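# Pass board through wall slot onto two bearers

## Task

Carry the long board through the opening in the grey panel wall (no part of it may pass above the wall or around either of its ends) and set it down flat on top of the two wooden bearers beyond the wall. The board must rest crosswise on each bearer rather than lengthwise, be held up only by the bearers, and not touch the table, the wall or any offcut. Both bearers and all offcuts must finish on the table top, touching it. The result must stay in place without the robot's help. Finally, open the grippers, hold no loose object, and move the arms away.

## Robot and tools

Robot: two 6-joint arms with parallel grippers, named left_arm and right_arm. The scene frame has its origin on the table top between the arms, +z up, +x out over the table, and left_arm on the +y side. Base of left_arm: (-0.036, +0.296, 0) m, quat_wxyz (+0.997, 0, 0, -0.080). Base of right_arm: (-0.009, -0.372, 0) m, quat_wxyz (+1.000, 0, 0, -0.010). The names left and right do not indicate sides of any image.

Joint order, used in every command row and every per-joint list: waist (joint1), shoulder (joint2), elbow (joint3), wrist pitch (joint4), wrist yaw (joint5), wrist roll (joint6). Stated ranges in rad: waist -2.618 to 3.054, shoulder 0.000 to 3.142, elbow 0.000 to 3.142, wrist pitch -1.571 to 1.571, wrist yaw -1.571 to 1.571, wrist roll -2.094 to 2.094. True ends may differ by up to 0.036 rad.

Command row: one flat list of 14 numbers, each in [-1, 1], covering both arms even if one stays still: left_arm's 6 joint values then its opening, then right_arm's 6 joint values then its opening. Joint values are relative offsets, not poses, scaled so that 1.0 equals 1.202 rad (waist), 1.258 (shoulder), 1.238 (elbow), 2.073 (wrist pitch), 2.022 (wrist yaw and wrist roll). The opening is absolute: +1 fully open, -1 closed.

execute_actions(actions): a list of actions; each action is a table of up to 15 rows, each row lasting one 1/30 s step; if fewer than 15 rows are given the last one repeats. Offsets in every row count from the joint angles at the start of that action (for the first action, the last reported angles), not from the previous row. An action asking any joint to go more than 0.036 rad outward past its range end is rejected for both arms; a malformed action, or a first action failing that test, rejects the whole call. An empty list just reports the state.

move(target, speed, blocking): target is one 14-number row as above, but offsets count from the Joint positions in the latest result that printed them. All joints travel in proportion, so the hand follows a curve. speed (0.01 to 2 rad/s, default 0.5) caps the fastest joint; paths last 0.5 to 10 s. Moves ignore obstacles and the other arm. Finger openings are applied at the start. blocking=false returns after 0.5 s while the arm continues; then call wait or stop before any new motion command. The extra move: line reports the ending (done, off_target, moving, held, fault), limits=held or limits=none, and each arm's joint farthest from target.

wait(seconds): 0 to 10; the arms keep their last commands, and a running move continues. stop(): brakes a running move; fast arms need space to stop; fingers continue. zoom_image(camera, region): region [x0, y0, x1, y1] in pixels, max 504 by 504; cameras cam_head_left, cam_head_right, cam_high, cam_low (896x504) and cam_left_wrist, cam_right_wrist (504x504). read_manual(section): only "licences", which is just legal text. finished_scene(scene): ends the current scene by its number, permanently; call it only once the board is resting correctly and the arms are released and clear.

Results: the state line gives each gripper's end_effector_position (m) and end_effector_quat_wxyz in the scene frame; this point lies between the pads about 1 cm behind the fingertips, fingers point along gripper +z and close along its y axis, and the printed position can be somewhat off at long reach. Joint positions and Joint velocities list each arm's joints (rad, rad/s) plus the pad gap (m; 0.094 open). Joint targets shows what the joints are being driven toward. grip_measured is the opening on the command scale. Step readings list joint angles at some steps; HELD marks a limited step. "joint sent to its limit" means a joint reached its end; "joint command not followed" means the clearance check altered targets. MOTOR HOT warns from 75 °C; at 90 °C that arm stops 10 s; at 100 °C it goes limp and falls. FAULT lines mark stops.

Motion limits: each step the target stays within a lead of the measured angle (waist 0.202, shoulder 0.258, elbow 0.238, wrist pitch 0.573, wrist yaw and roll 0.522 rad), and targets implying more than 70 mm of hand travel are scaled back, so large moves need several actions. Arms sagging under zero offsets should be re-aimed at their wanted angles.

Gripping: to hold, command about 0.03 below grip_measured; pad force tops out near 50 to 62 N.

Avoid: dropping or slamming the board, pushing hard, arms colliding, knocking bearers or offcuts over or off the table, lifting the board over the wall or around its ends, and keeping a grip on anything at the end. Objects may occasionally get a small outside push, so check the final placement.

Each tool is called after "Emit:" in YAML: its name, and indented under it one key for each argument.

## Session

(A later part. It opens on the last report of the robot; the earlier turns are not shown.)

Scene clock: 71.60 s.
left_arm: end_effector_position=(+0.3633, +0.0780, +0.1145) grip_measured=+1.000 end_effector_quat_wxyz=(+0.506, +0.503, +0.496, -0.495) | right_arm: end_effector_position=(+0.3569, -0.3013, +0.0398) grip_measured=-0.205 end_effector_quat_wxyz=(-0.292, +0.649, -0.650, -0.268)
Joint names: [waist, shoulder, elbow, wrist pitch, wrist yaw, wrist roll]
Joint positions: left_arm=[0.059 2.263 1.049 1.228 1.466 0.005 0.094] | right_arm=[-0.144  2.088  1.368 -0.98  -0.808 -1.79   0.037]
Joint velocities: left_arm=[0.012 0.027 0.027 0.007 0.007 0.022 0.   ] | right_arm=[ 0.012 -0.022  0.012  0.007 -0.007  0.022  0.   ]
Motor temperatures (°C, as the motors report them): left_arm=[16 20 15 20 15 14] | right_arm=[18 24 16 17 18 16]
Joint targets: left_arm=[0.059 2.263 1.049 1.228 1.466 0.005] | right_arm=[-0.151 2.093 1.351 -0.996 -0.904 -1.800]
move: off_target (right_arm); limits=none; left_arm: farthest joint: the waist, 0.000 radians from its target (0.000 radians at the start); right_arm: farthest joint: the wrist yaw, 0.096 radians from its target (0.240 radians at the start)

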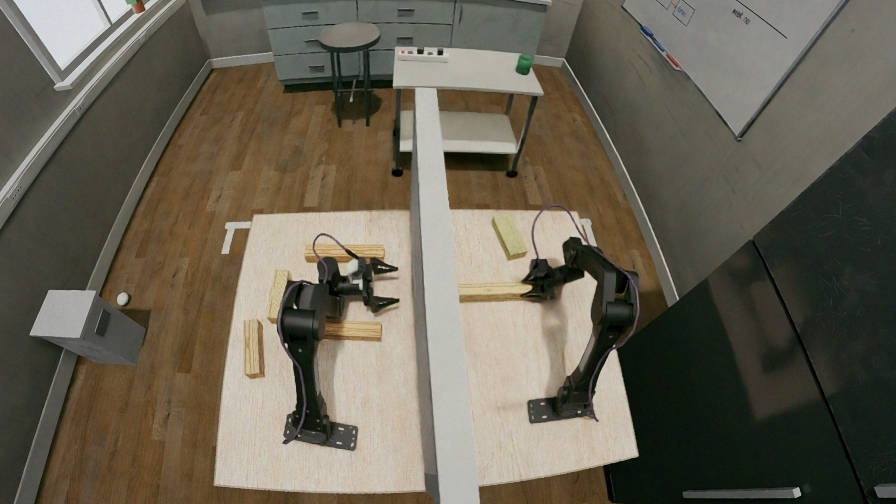

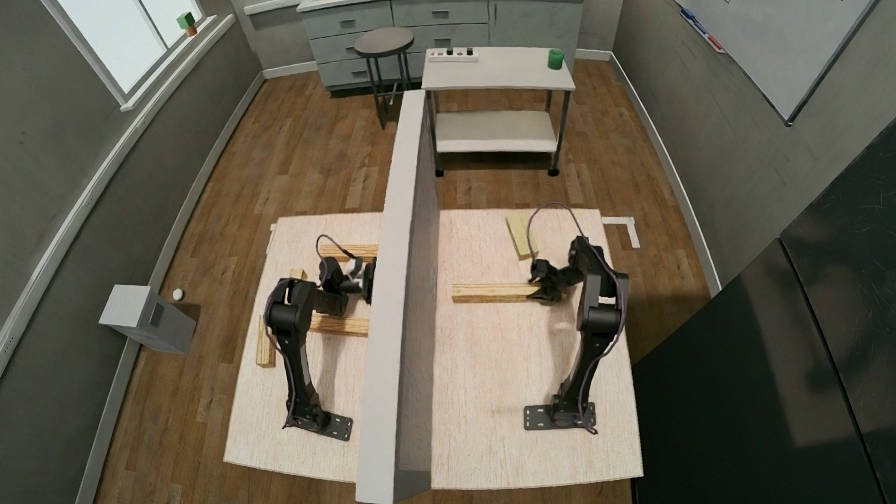

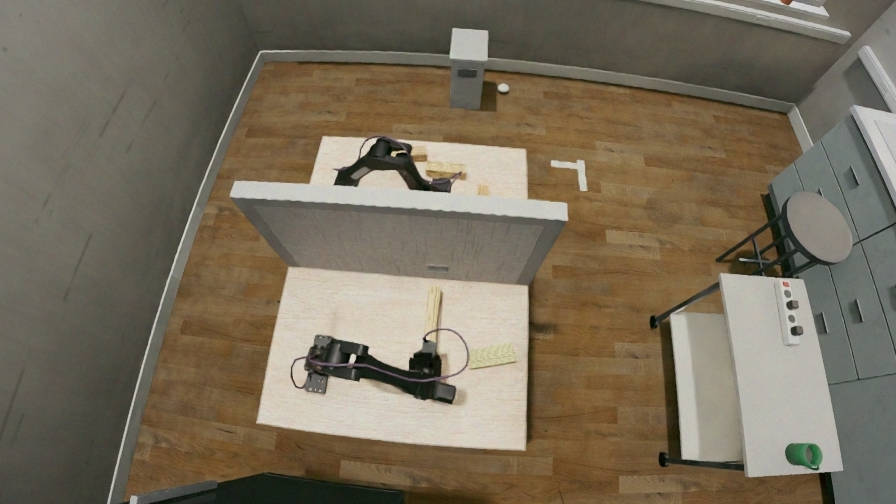

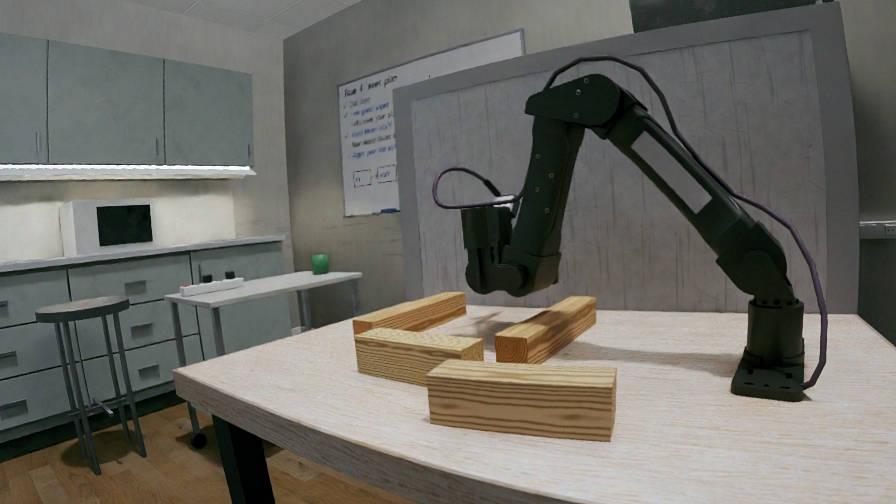

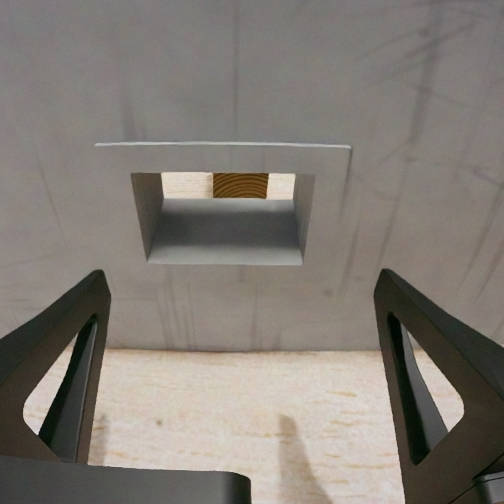

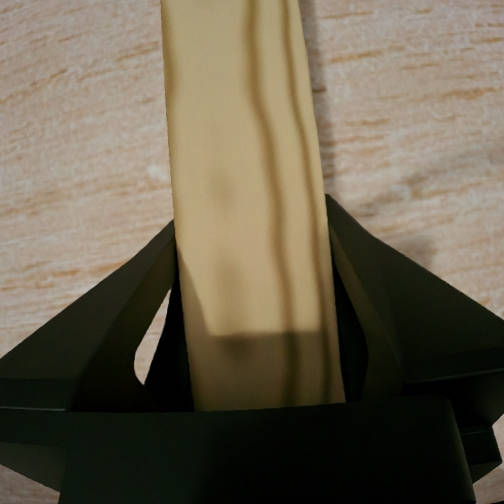

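Emit:
execute_actions:
  actions:
    - [[0, 0, 0, 0, 0, 0, 1, 0, 0, 0, 0, 0, 0, 0.3]]
    - [[0, 0, 0, 0, 0, 0, 1, 0, 0.01, -0.008, 0, 0, 0, 0.3]]
    - [[0, 0, 0, 0, 0, 0, 1, 0, 0, 0, 0, 0, 0, -0.3]]

Scene clock: 73.67 s.
left_arm: end_effector_position=(+0.3633, +0.0780, +0.1145) grip_measured=+1.000 end_effector_quat_wxyz=(+0.506, +0.503, +0.496, -0.495) | right_arm: end_effector_position=(+0.3563, -0.3041, +0.0369) grip_measured=-0.208 end_effector_quat_wxyz=(-0.283, +0.652, -0.652, -0.262)
Joint names: [waist, shoulder, elbow, wrist pitch, wrist yaw, wrist roll]
Joint positions: left_arm=[0.059 2.263 1.049 1.228 1.466 0.005 0.094] | right_arm=[-0.144  2.088  1.368 -0.979 -0.785 -1.79   0.037]
Joint velocities: left_arm=[-0.007  0.012 -0.002  0.066 -0.007 -0.022  0.   ] | right_arm=[ 0.017 -0.027 -0.017 -0.037  0.007  0.037  0.001]
Motor temperatures (°C, as the motors report them): left_arm=[16 21 15 20 15 14] | right_arm=[18 24 16 17 17 16]
Joint targets: left_arm=[0.059 2.263 1.049 1.228 1.466 0.005] | right_arm=[-0.144 2.088 1.368 -0.980 -0.788 -1.791]
Step readings (joint positions; steps 1 to 15: 1st action; 16 to 30: 2nd action; 31 to 45: 3rd action):
0: left_arm=[0.059 2.263 1.049 1.228 1.466 0.005] | right_arm=[-0.144 2.088 1.368 -0.980 -0.808 -1.791]
1: left_arm=[0.059 2.263 1.049 1.228 1.466 0.005] | right_arm=[-0.144 2.088 1.368 -0.980 -0.805 -1.790]
2: left_arm=[0.059 2.263 1.049 1.228 1.466 0.005] | right_arm=[-0.144 2.088 1.368 -0.980 -0.804 -1.790]
4: left_arm=[0.059 2.263 1.049 1.228 1.466 0.005] | right_arm=[-0.144 2.088 1.368 -0.980 -0.802 -1.790]
8: left_arm=[0.059 2.263 1.049 1.228 1.466 0.005] | right_arm=[-0.144 2.088 1.368 -0.980 -0.799 -1.790]
15: left_arm=[0.059 2.263 1.049 1.228 1.466 0.005] | right_arm=[-0.144 2.088 1.368 -0.980 -0.798 -1.790]
16: left_arm=[0.059 2.263 1.049 1.228 1.466 0.005] | right_arm=[-0.144 2.088 1.368 -0.980 -0.796 -1.790]
17: left_arm=[0.059 2.263 1.049 1.228 1.466 0.005] | right_arm=[-0.144 2.088 1.368 -0.980 -0.795 -1.790]
19: left_arm=[0.059 2.263 1.049 1.228 1.466 0.005] | right_arm=[-0.144 2.088 1.368 -0.980 -0.792 -1.790]
23: left_arm=[0.059 2.263 1.049 1.228 1.466 0.005] | right_arm=[-0.144 2.088 1.368 -0.980 -0.789 -1.790]
30: left_arm=[0.059 2.263 1.049 1.228 1.466 0.005] | right_arm=[-0.144 2.088 1.368 -0.980 -0.788 -1.790]
31: left_arm=[0.059 2.263 1.049 1.228 1.466 0.005] | right_arm=[-0.144 2.088 1.368 -0.980 -0.787 -1.790]
32: left_arm=[0.059 2.263 1.049 1.228 1.466 0.005] | right_arm=[-0.144 2.088 1.368 -0.978 -0.786 -1.790]
34: left_arm=[0.059 2.263 1.049 1.228 1.466 0.005] | right_arm=[-0.144 2.088 1.368 -0.979 -0.785 -1.790]
38: left_arm=[0.059 2.263 1.049 1.228 1.466 0.005] | right_arm=[-0.144 2.088 1.368 -0.979 -0.785 -1.790]
45: Joint positions above

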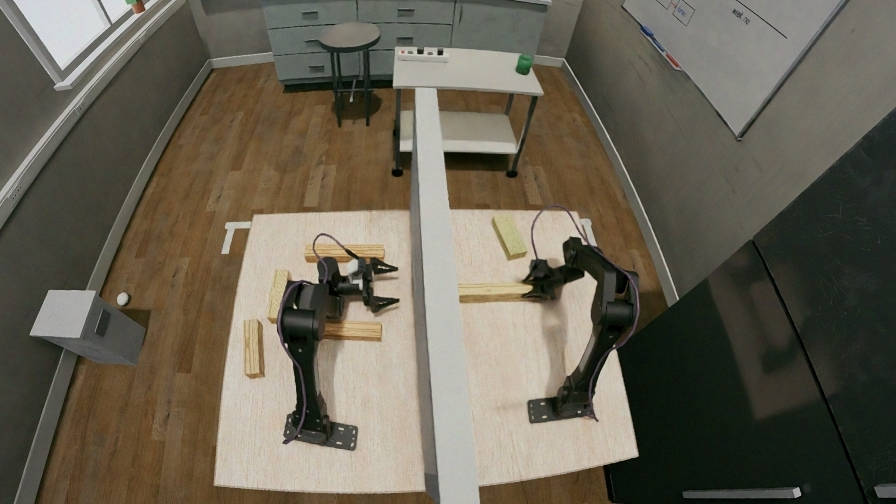

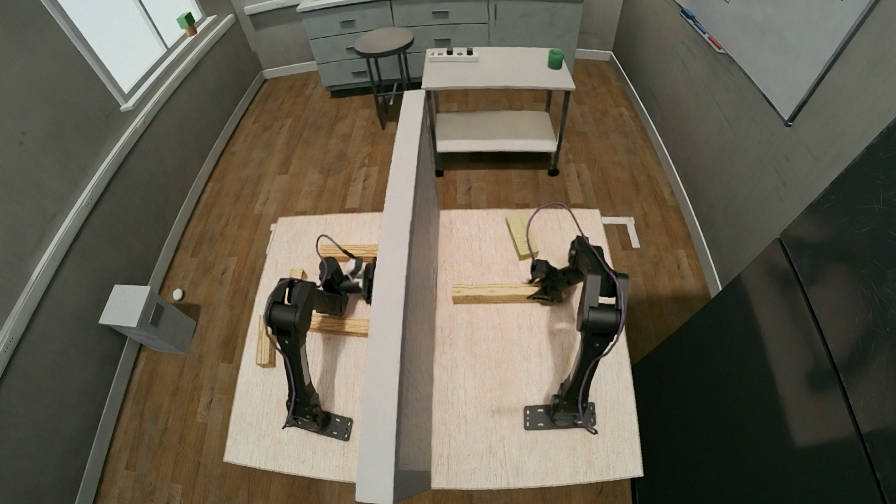

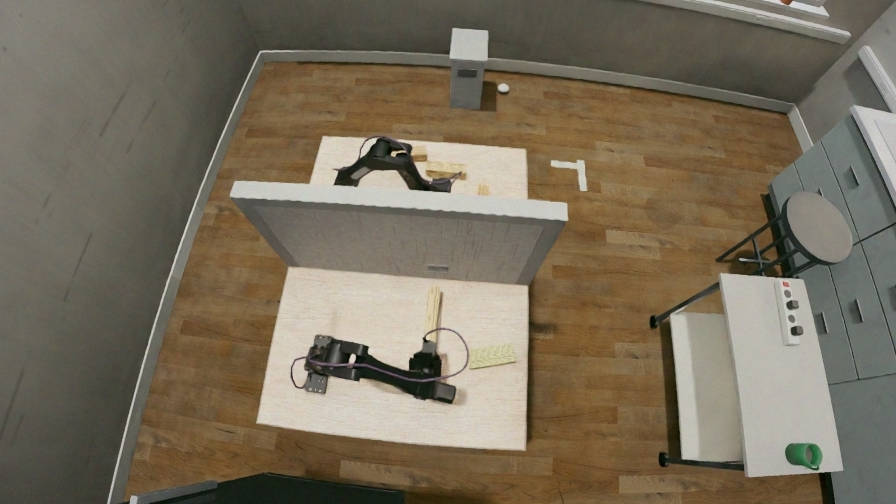

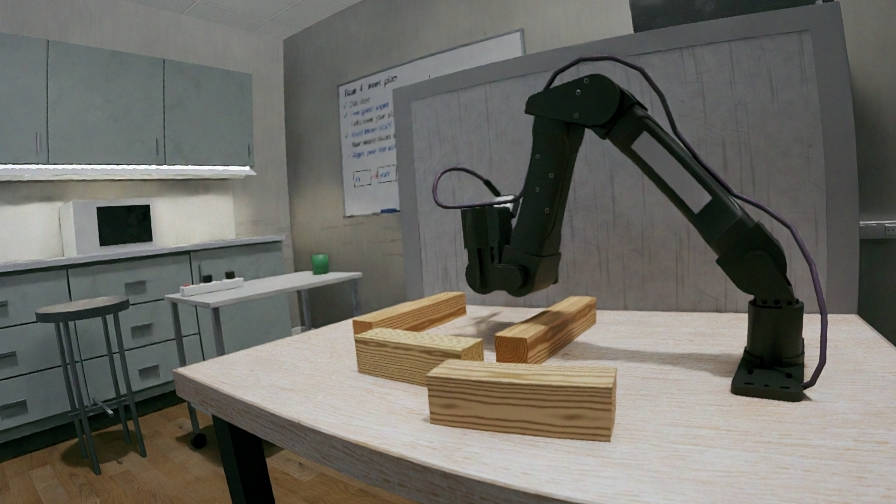

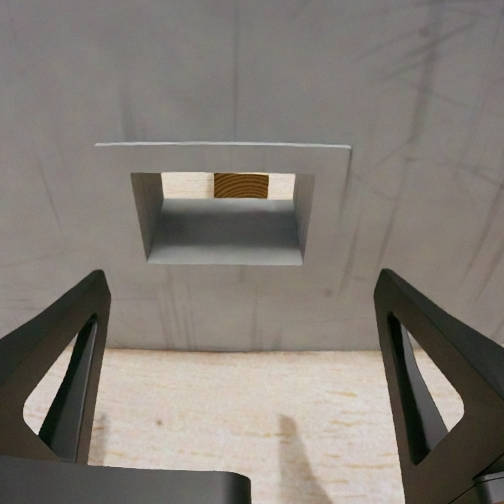

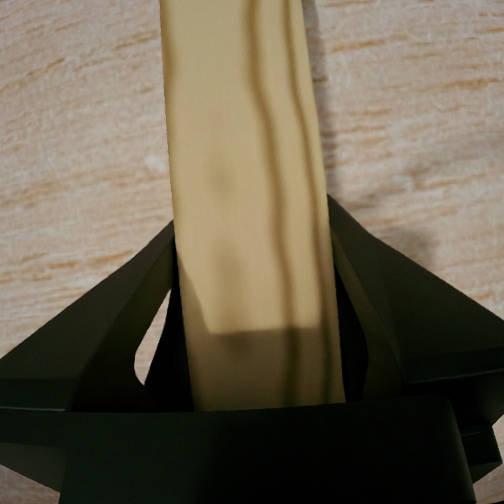

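Emit:
move:
  target: [0, 0, 0, 0, 0, 0, 1, 0.1015, -0.102, 0.115, -0.057, -0.05, 0.092, -0.3]
  speed: 0.4

Scene clock: 75.47 s.
left_arm: end_effector_position=(+0.3633, +0.0780, +0.1145) grip_measured=+1.000 end_effector_quat_wxyz=(+0.506, +0.503, +0.496, -0.495) | right_arm: end_effector_position=(+0.3629, -0.2601, +0.1003) grip_measured=-0.208 end_effector_quat_wxyz=(-0.283, +0.647, -0.655, -0.268)
Joint names: [waist, shoulder, elbow, wrist pitch, wrist yaw, wrist roll]
Joint positions: left_arm=[0.059 2.263 1.049 1.228 1.466 0.005 0.094] | right_arm=[-0.025  1.983  1.478 -1.08  -0.8   -1.61   0.037]
Joint velocities: left_arm=[-0.002  0.022 -0.017  0.007 -0.051  0.037  0.   ] | right_arm=[ 0.002  0.012 -0.002  0.037 -0.037  0.051 -0.002]
Motor temperatures (°C, as the motors report them): left_arm=[16 21 15 20 15 14] | right_arm=[17 24 16 17 17 16]
Joint targets: left_arm=[0.059 2.263 1.049 1.228 1.466 0.005] | right_arm=[-0.022 1.960 1.510 -1.097 -0.886 -1.604]
move: off_target (right_arm); limits=none; left_arm: farthest joint: the waist, 0.000 radians from its target (0.000 radians at the start); right_arm: farthest joint: the wrist yaw, 0.086 radians from its target (0.101 radians at the start)

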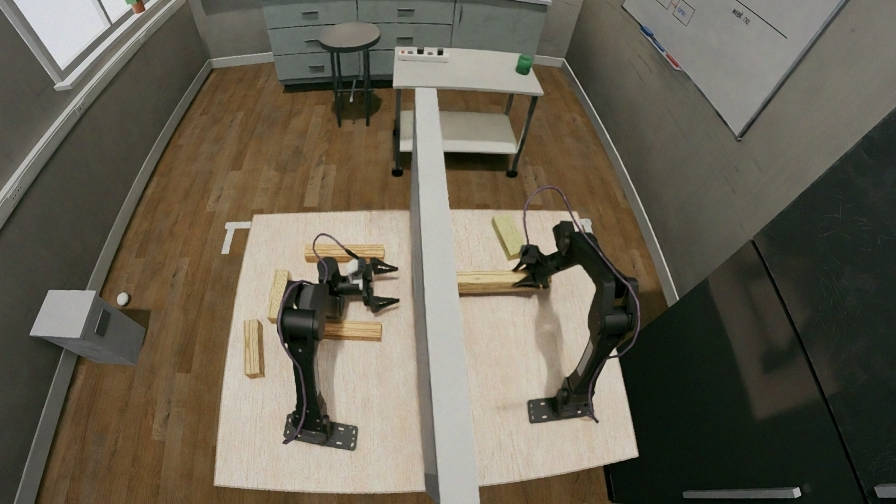

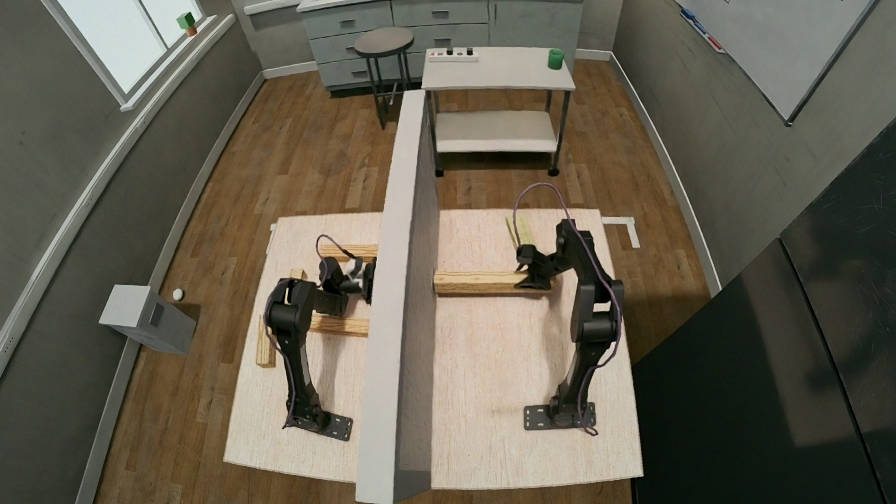

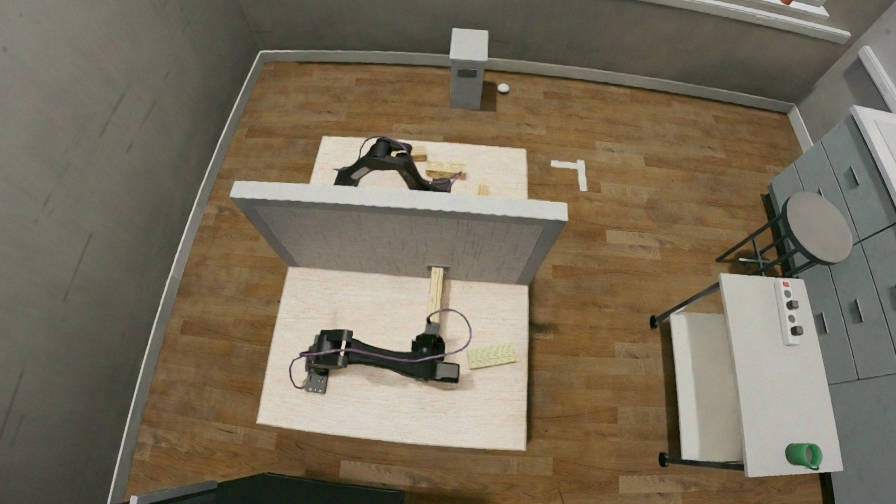

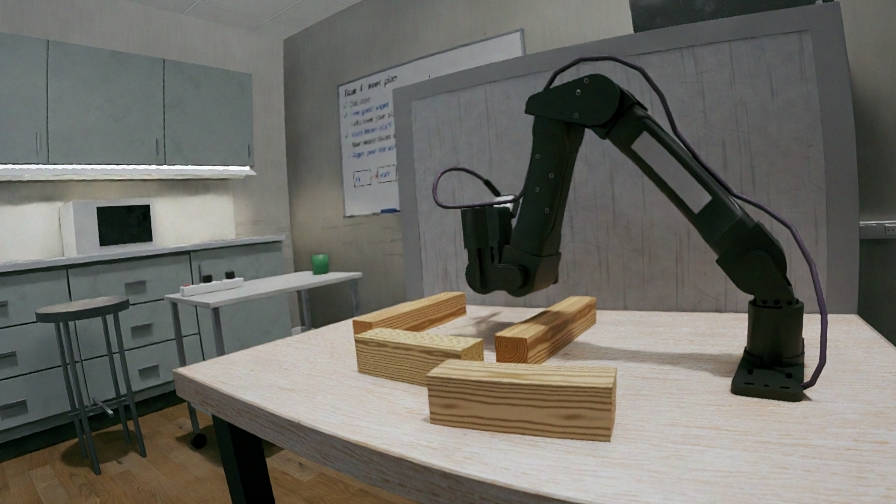

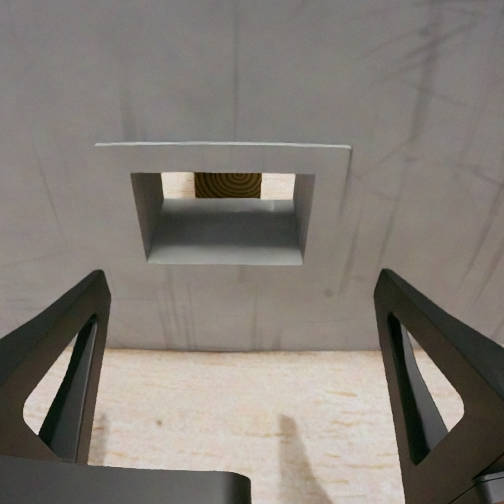

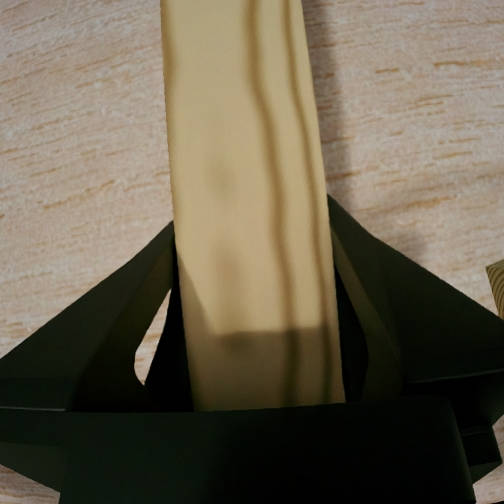

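Emit:
move:
  target: [0, 0, 0, 0, 0, 0, 1, 0.0815, -0.04, -0.032, 0.063, -0.039, 0.071, -0.3]
  speed: 0.2

Scene clock: 77.03 s.
left_arm: end_effector_position=(+0.3633, +0.0780, +0.1145) grip_measured=+1.000 end_effector_quat_wxyz=(+0.506, +0.503, +0.496, -0.495) | right_arm: end_effector_position=(+0.3635, -0.2536, +0.0930) grip_measured=-0.208 end_effector_quat_wxyz=(-0.260, +0.647, -0.674, -0.243)
Joint names: [waist, shoulder, elbow, wrist pitch, wrist yaw, wrist roll]
Joint positions: left_arm=[0.059 2.263 1.049 1.228 1.466 0.005 0.094] | right_arm=[ 0.018  1.957  1.449 -1.016 -0.726 -1.515  0.037]
Joint velocities: left_arm=[-0.002  0.002  0.017  0.022 -0.007 -0.022  0.   ] | right_arm=[ 0.007 -0.002  0.002 -0.007  0.022  0.022 -0.001]
Motor temperatures (°C, as the motors report them): left_arm=[16 21 15 20 15 14] | right_arm=[17 24 16 17 17 16]
Joint targets: left_arm=[0.059 2.263 1.049 1.228 1.466 0.005] | right_arm=[0.073 1.933 1.438 -0.950 -0.879 -1.466]
move: off_target (right_arm); limits=none; left_arm: farthest joint: the waist, 0.000 radians from its target (0.000 radians at the start); right_arm: farthest joint: the wrist yaw, 0.153 radians from its target (0.079 radians at the start)

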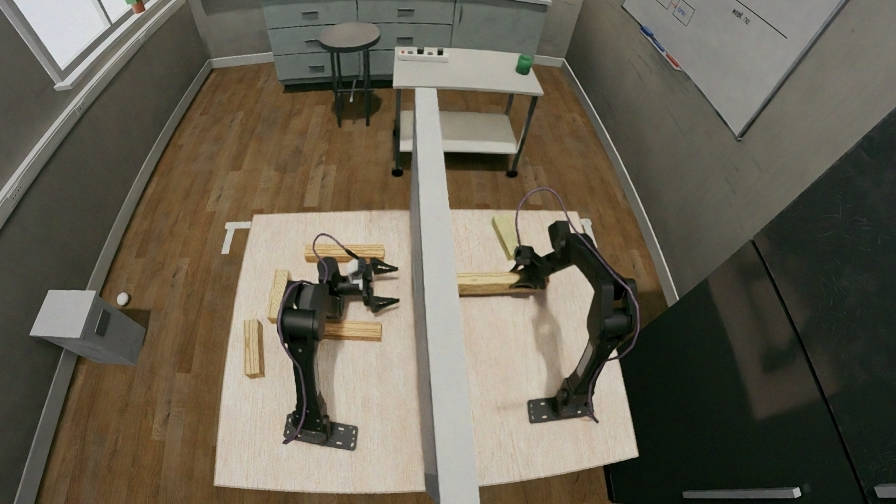

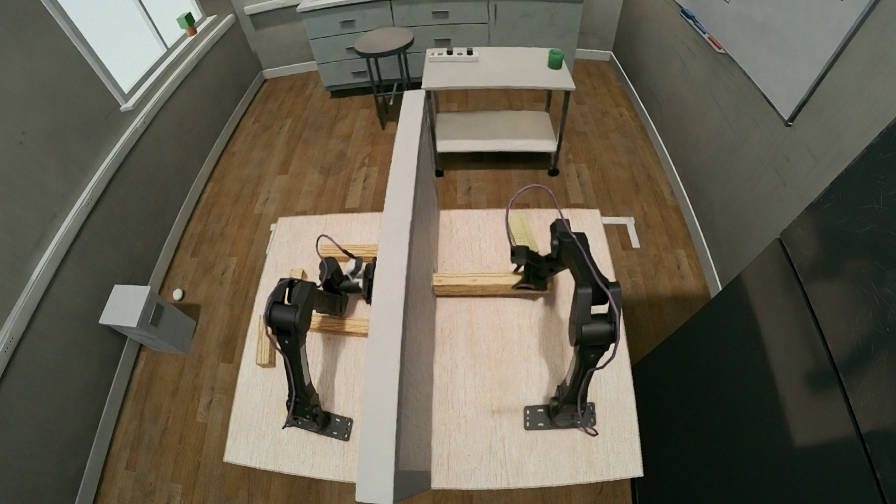

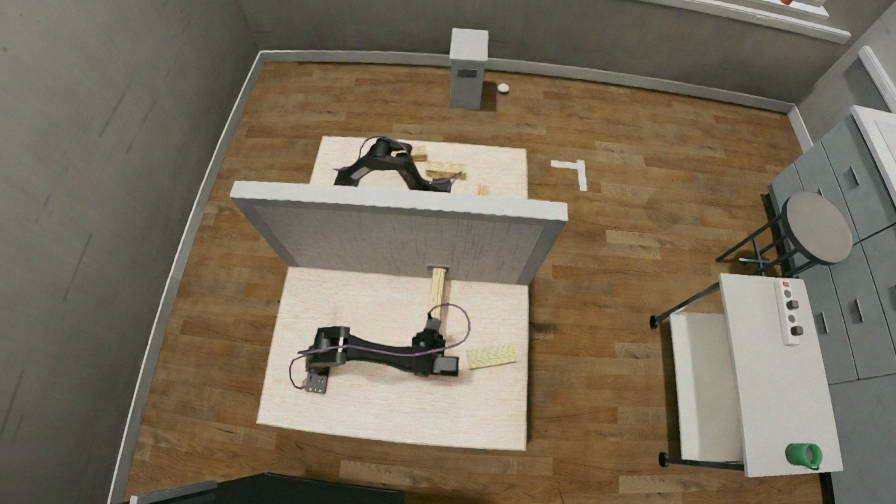

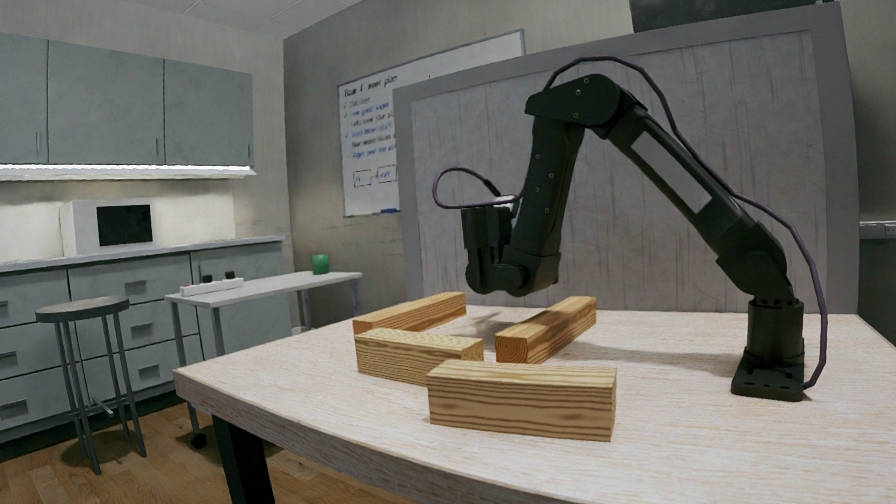

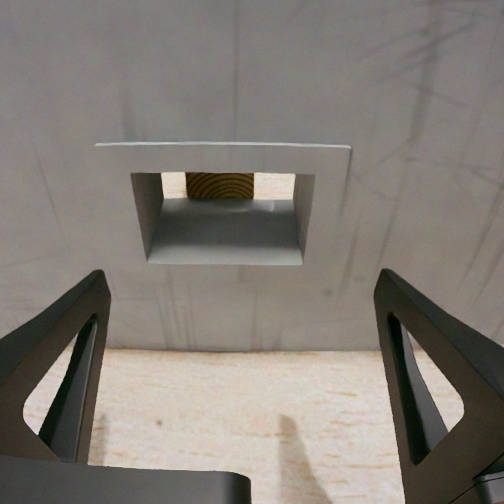

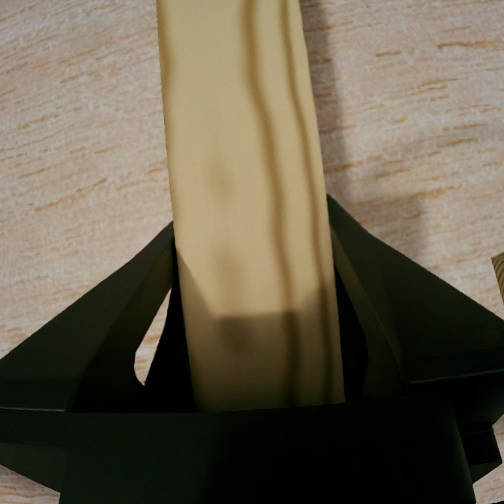

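Emit:
execute_actions:
  actions: []

Scene clock: 77.60 s.
left_arm: end_effector_position=(+0.3633, +0.0780, +0.1145) grip_measured=+1.000 end_effector_quat_wxyz=(+0.506, +0.503, +0.496, -0.495) | right_arm: end_effector_position=(+0.3635, -0.2536, +0.0930) grip_measured=-0.208 end_effector_quat_wxyz=(-0.260, +0.647, -0.674, -0.243)
Joint names: [waist, shoulder, elbow, wrist pitch, wrist yaw, wrist roll]
Joint positions: left_arm=[0.059 2.263 1.049 1.228 1.466 0.005 0.094] | right_arm=[ 0.018  1.957  1.449 -1.016 -0.726 -1.515  0.037]
Joint velocities: left_arm=[ 0.017 -0.012 -0.002  0.037  0.037 -0.007  0.   ] | right_arm=[ 0.002 -0.002 -0.002  0.037  0.051 -0.022  0.   ]
Motor temperatures (°C, as the motors report them): left_arm=[16 21 15 20 15 14] | right_arm=[18 24 16 17 17 16]
Joint targets: left_arm=[0.059 2.263 1.049 1.228 1.466 0.005] | right_arm=[0.073 1.933 1.438 -0.950 -0.879 -1.466]

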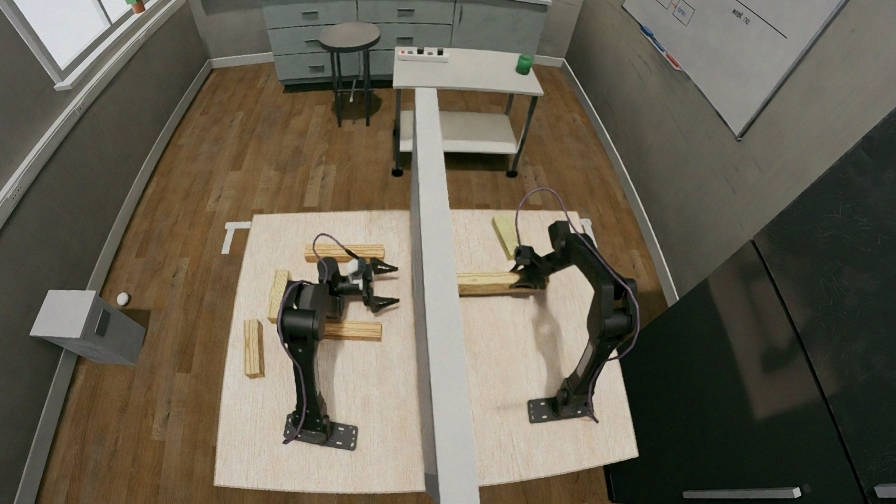

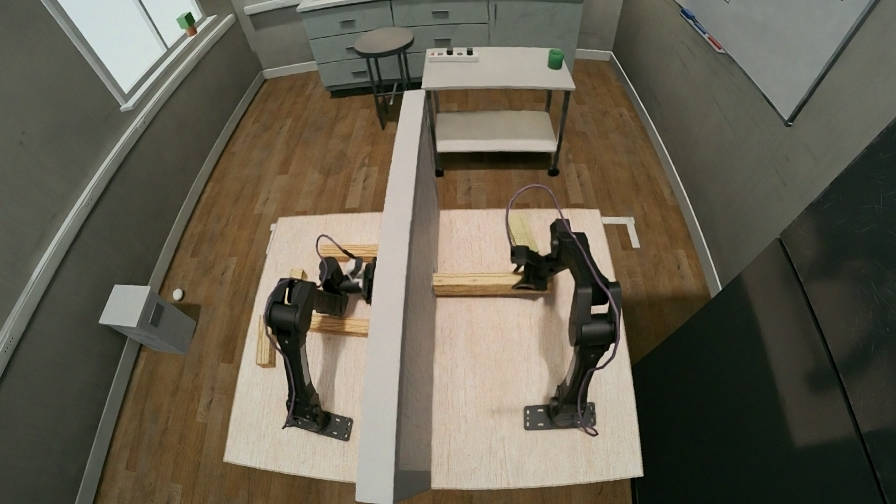

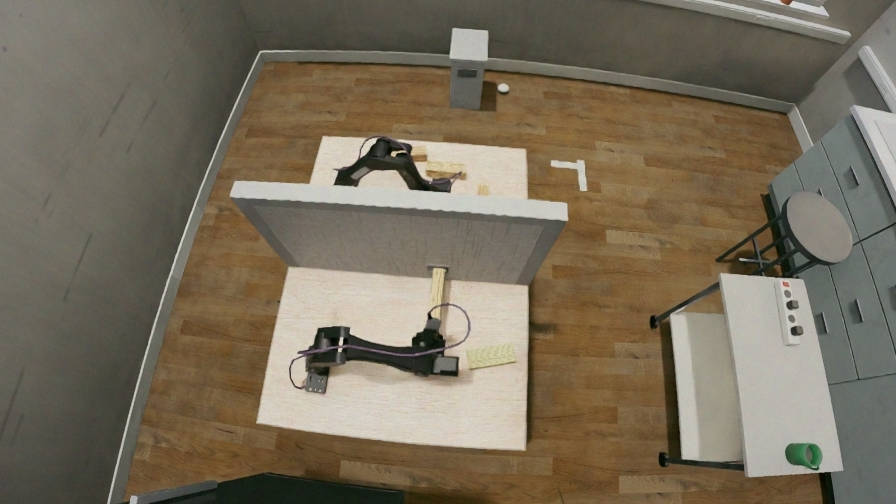

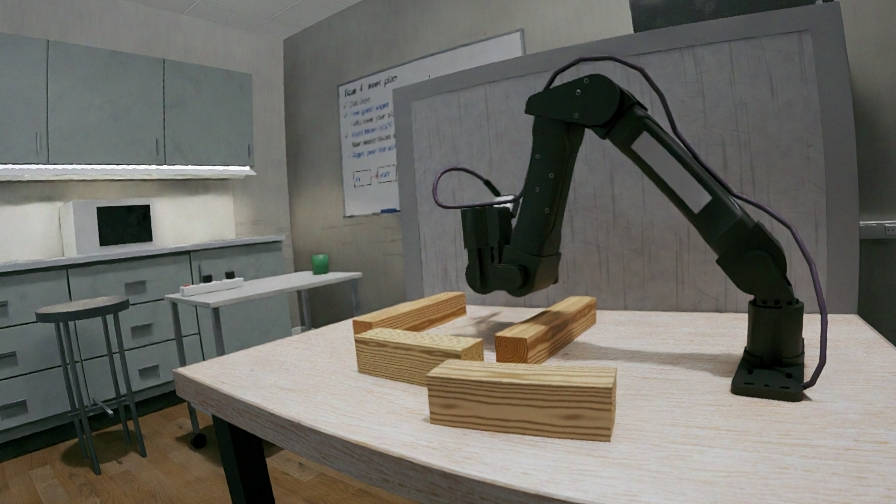

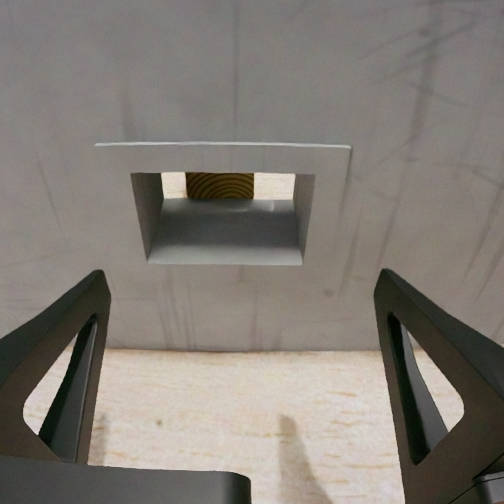

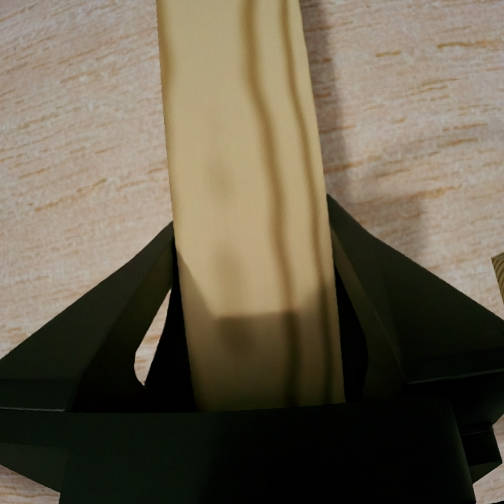

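Emit:
zoom_image:
  camera: "cam_high"
  region: [380, 230, 500, 330]

Emit:
zoom_image:
  camera: "cam_head_right"
  region: [400, 240, 560, 320]

Region (380, 230, 500, 330) of cam_high's 896x504 image, scaled by 4.200, with more detail than that image has.

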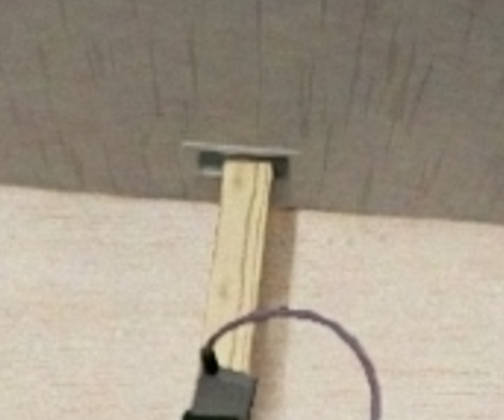

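Region (400, 240, 560, 320) of cam_head_right's 896x504 image, scaled by 3.150, with more detail than that image has.

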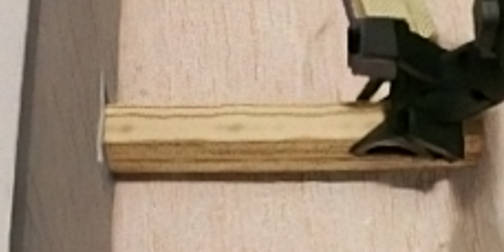

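Emit:
zoom_image:
  camera: "cam_left_wrist"
  region: [120, 150, 330, 280]

Region (120, 150, 330, 280) of cam_left_wrist's 504x504 image, scaled by 2.400, with more detail than that image has; it fills the top 312 rows of this view, and the rest is white.

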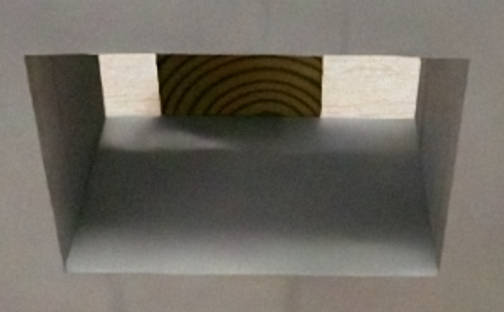

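Emit:
move:
  target: [0,0,0,0,0,0,1, -0.0874,0.0326,0.0719,-0.068,-0.0811,-0.0915,-0.3]
  speed: 0.4

Scene clock: 80.83 s.
left_arm: end_effector_position=(+0.3633, +0.0780, +0.1145) grip_measured=+1.000 end_effector_quat_wxyz=(+0.506, +0.503, +0.496, -0.495) | right_arm: end_effector_position=(+0.3629, -0.2820, +0.0987) grip_measured=-0.208 end_effector_quat_wxyz=(-0.283, +0.649, -0.655, -0.265)
Joint names: [waist, shoulder, elbow, wrist pitch, wrist yaw, wrist roll]
Joint positions: left_arm=[0.059 2.263 1.049 1.228 1.466 0.005 0.094] | right_arm=[-0.083  2.     1.499 -1.136 -0.794 -1.694  0.037]
Joint velocities: left_arm=[ 0.002 -0.012 -0.002  0.007 -0.022  0.007  0.   ] | right_arm=[ 0.007 -0.022  0.007  0.037 -0.051 -0.066  0.   ]
Motor temperatures (°C, as the motors report them): left_arm=[16 21 15 20 15 14] | right_arm=[18 24 16 17 18 16]
Joint targets: left_arm=[0.059 2.263 1.049 1.228 1.466 0.005] | right_arm=[-0.087 1.998 1.538 -1.157 -0.890 -1.700]
move: off_target (right_arm); limits=none; left_arm: farthest joint: the waist, 0.000 radians from its target (0.000 radians at the start); right_arm: farthest joint: the wrist yaw, 0.096 radians from its target (0.164 radians at the start)

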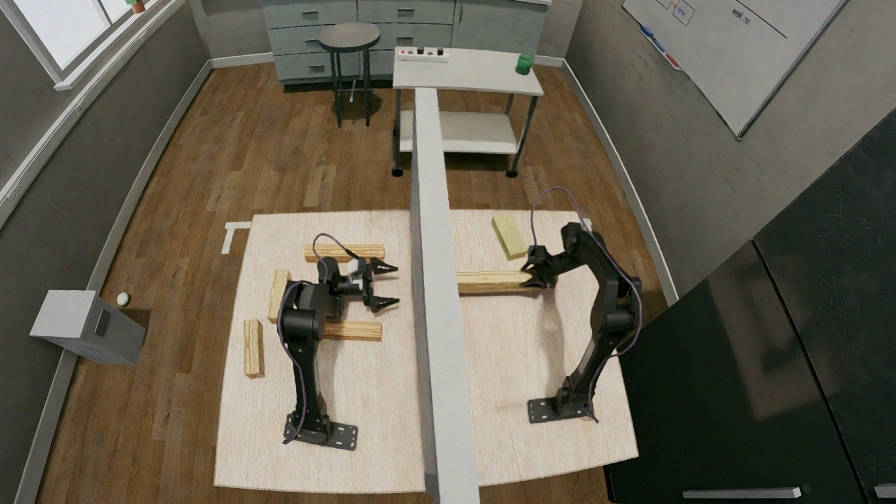

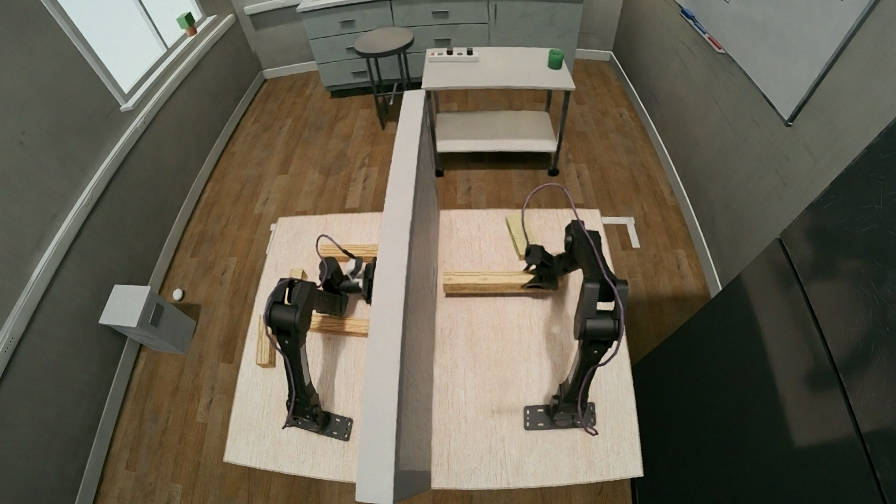

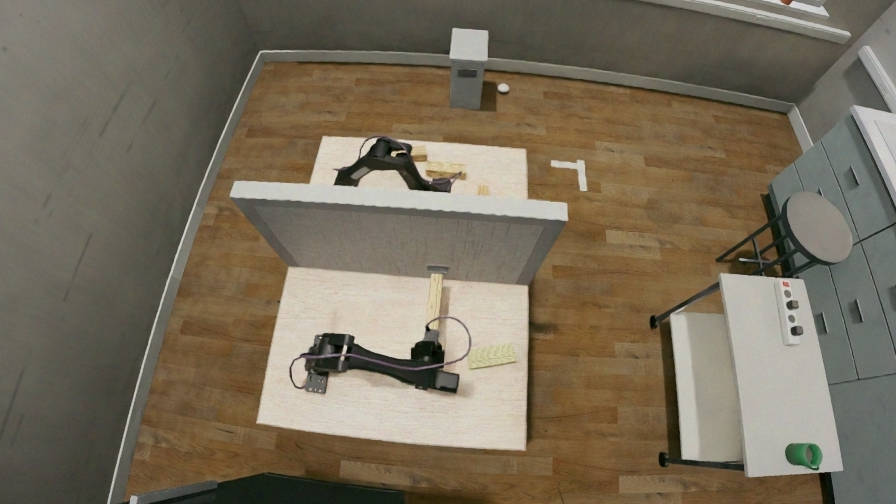

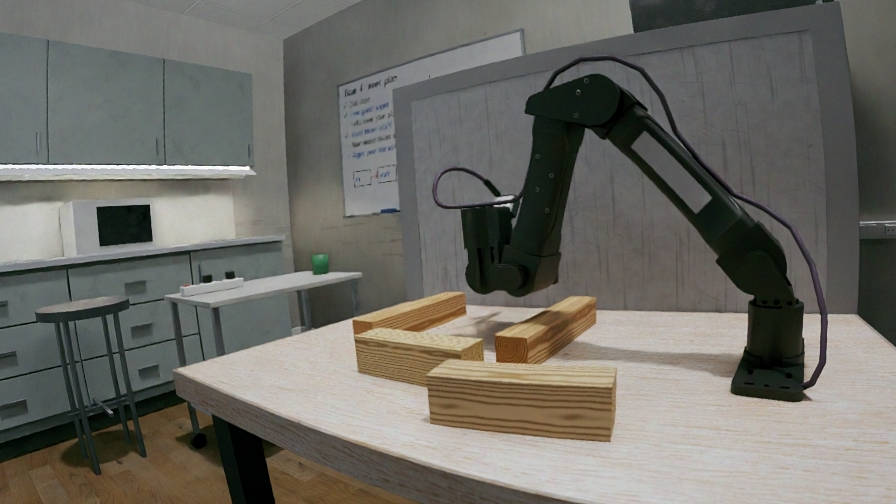

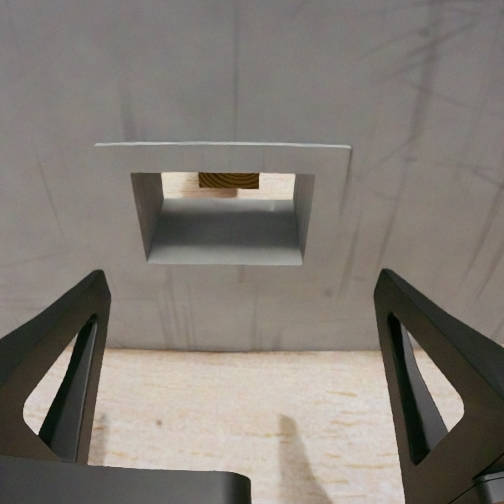

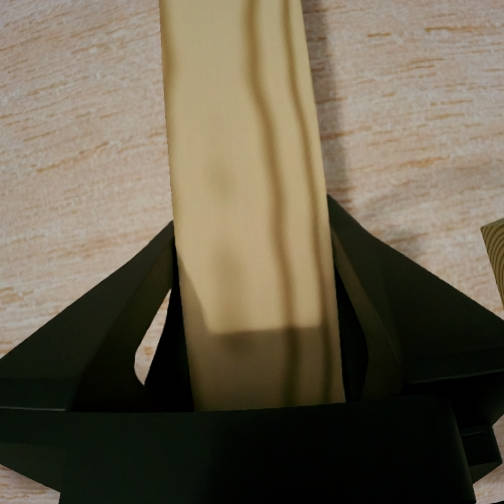

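Emit:
zoom_image:
  camera: "cam_left_wrist"
  region: [140, 160, 310, 220]

Emit:
zoom_image:
  camera: "cam_high"
  region: [390, 240, 490, 320]

Region (140, 160, 310, 220) of cam_left_wrist's 504x504 image, scaled by 2.965, with more detail than that image has; it fills the top 178 rows of this view, and the rest is white.

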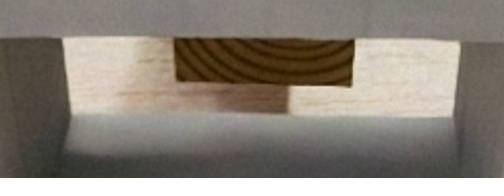

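Region (390, 240, 490, 320) of cam_high's 896x504 image, scaled by 5.040, with more detail than that image has; it fills the top 403 rows of this view, and the rest is white.

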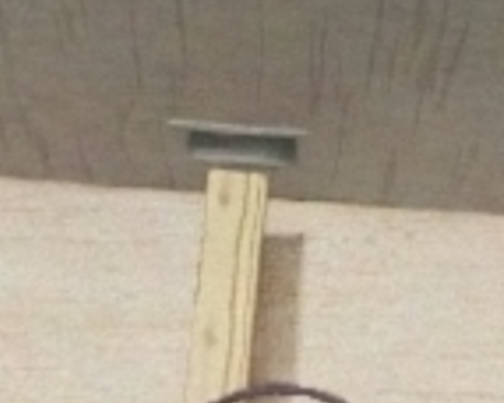

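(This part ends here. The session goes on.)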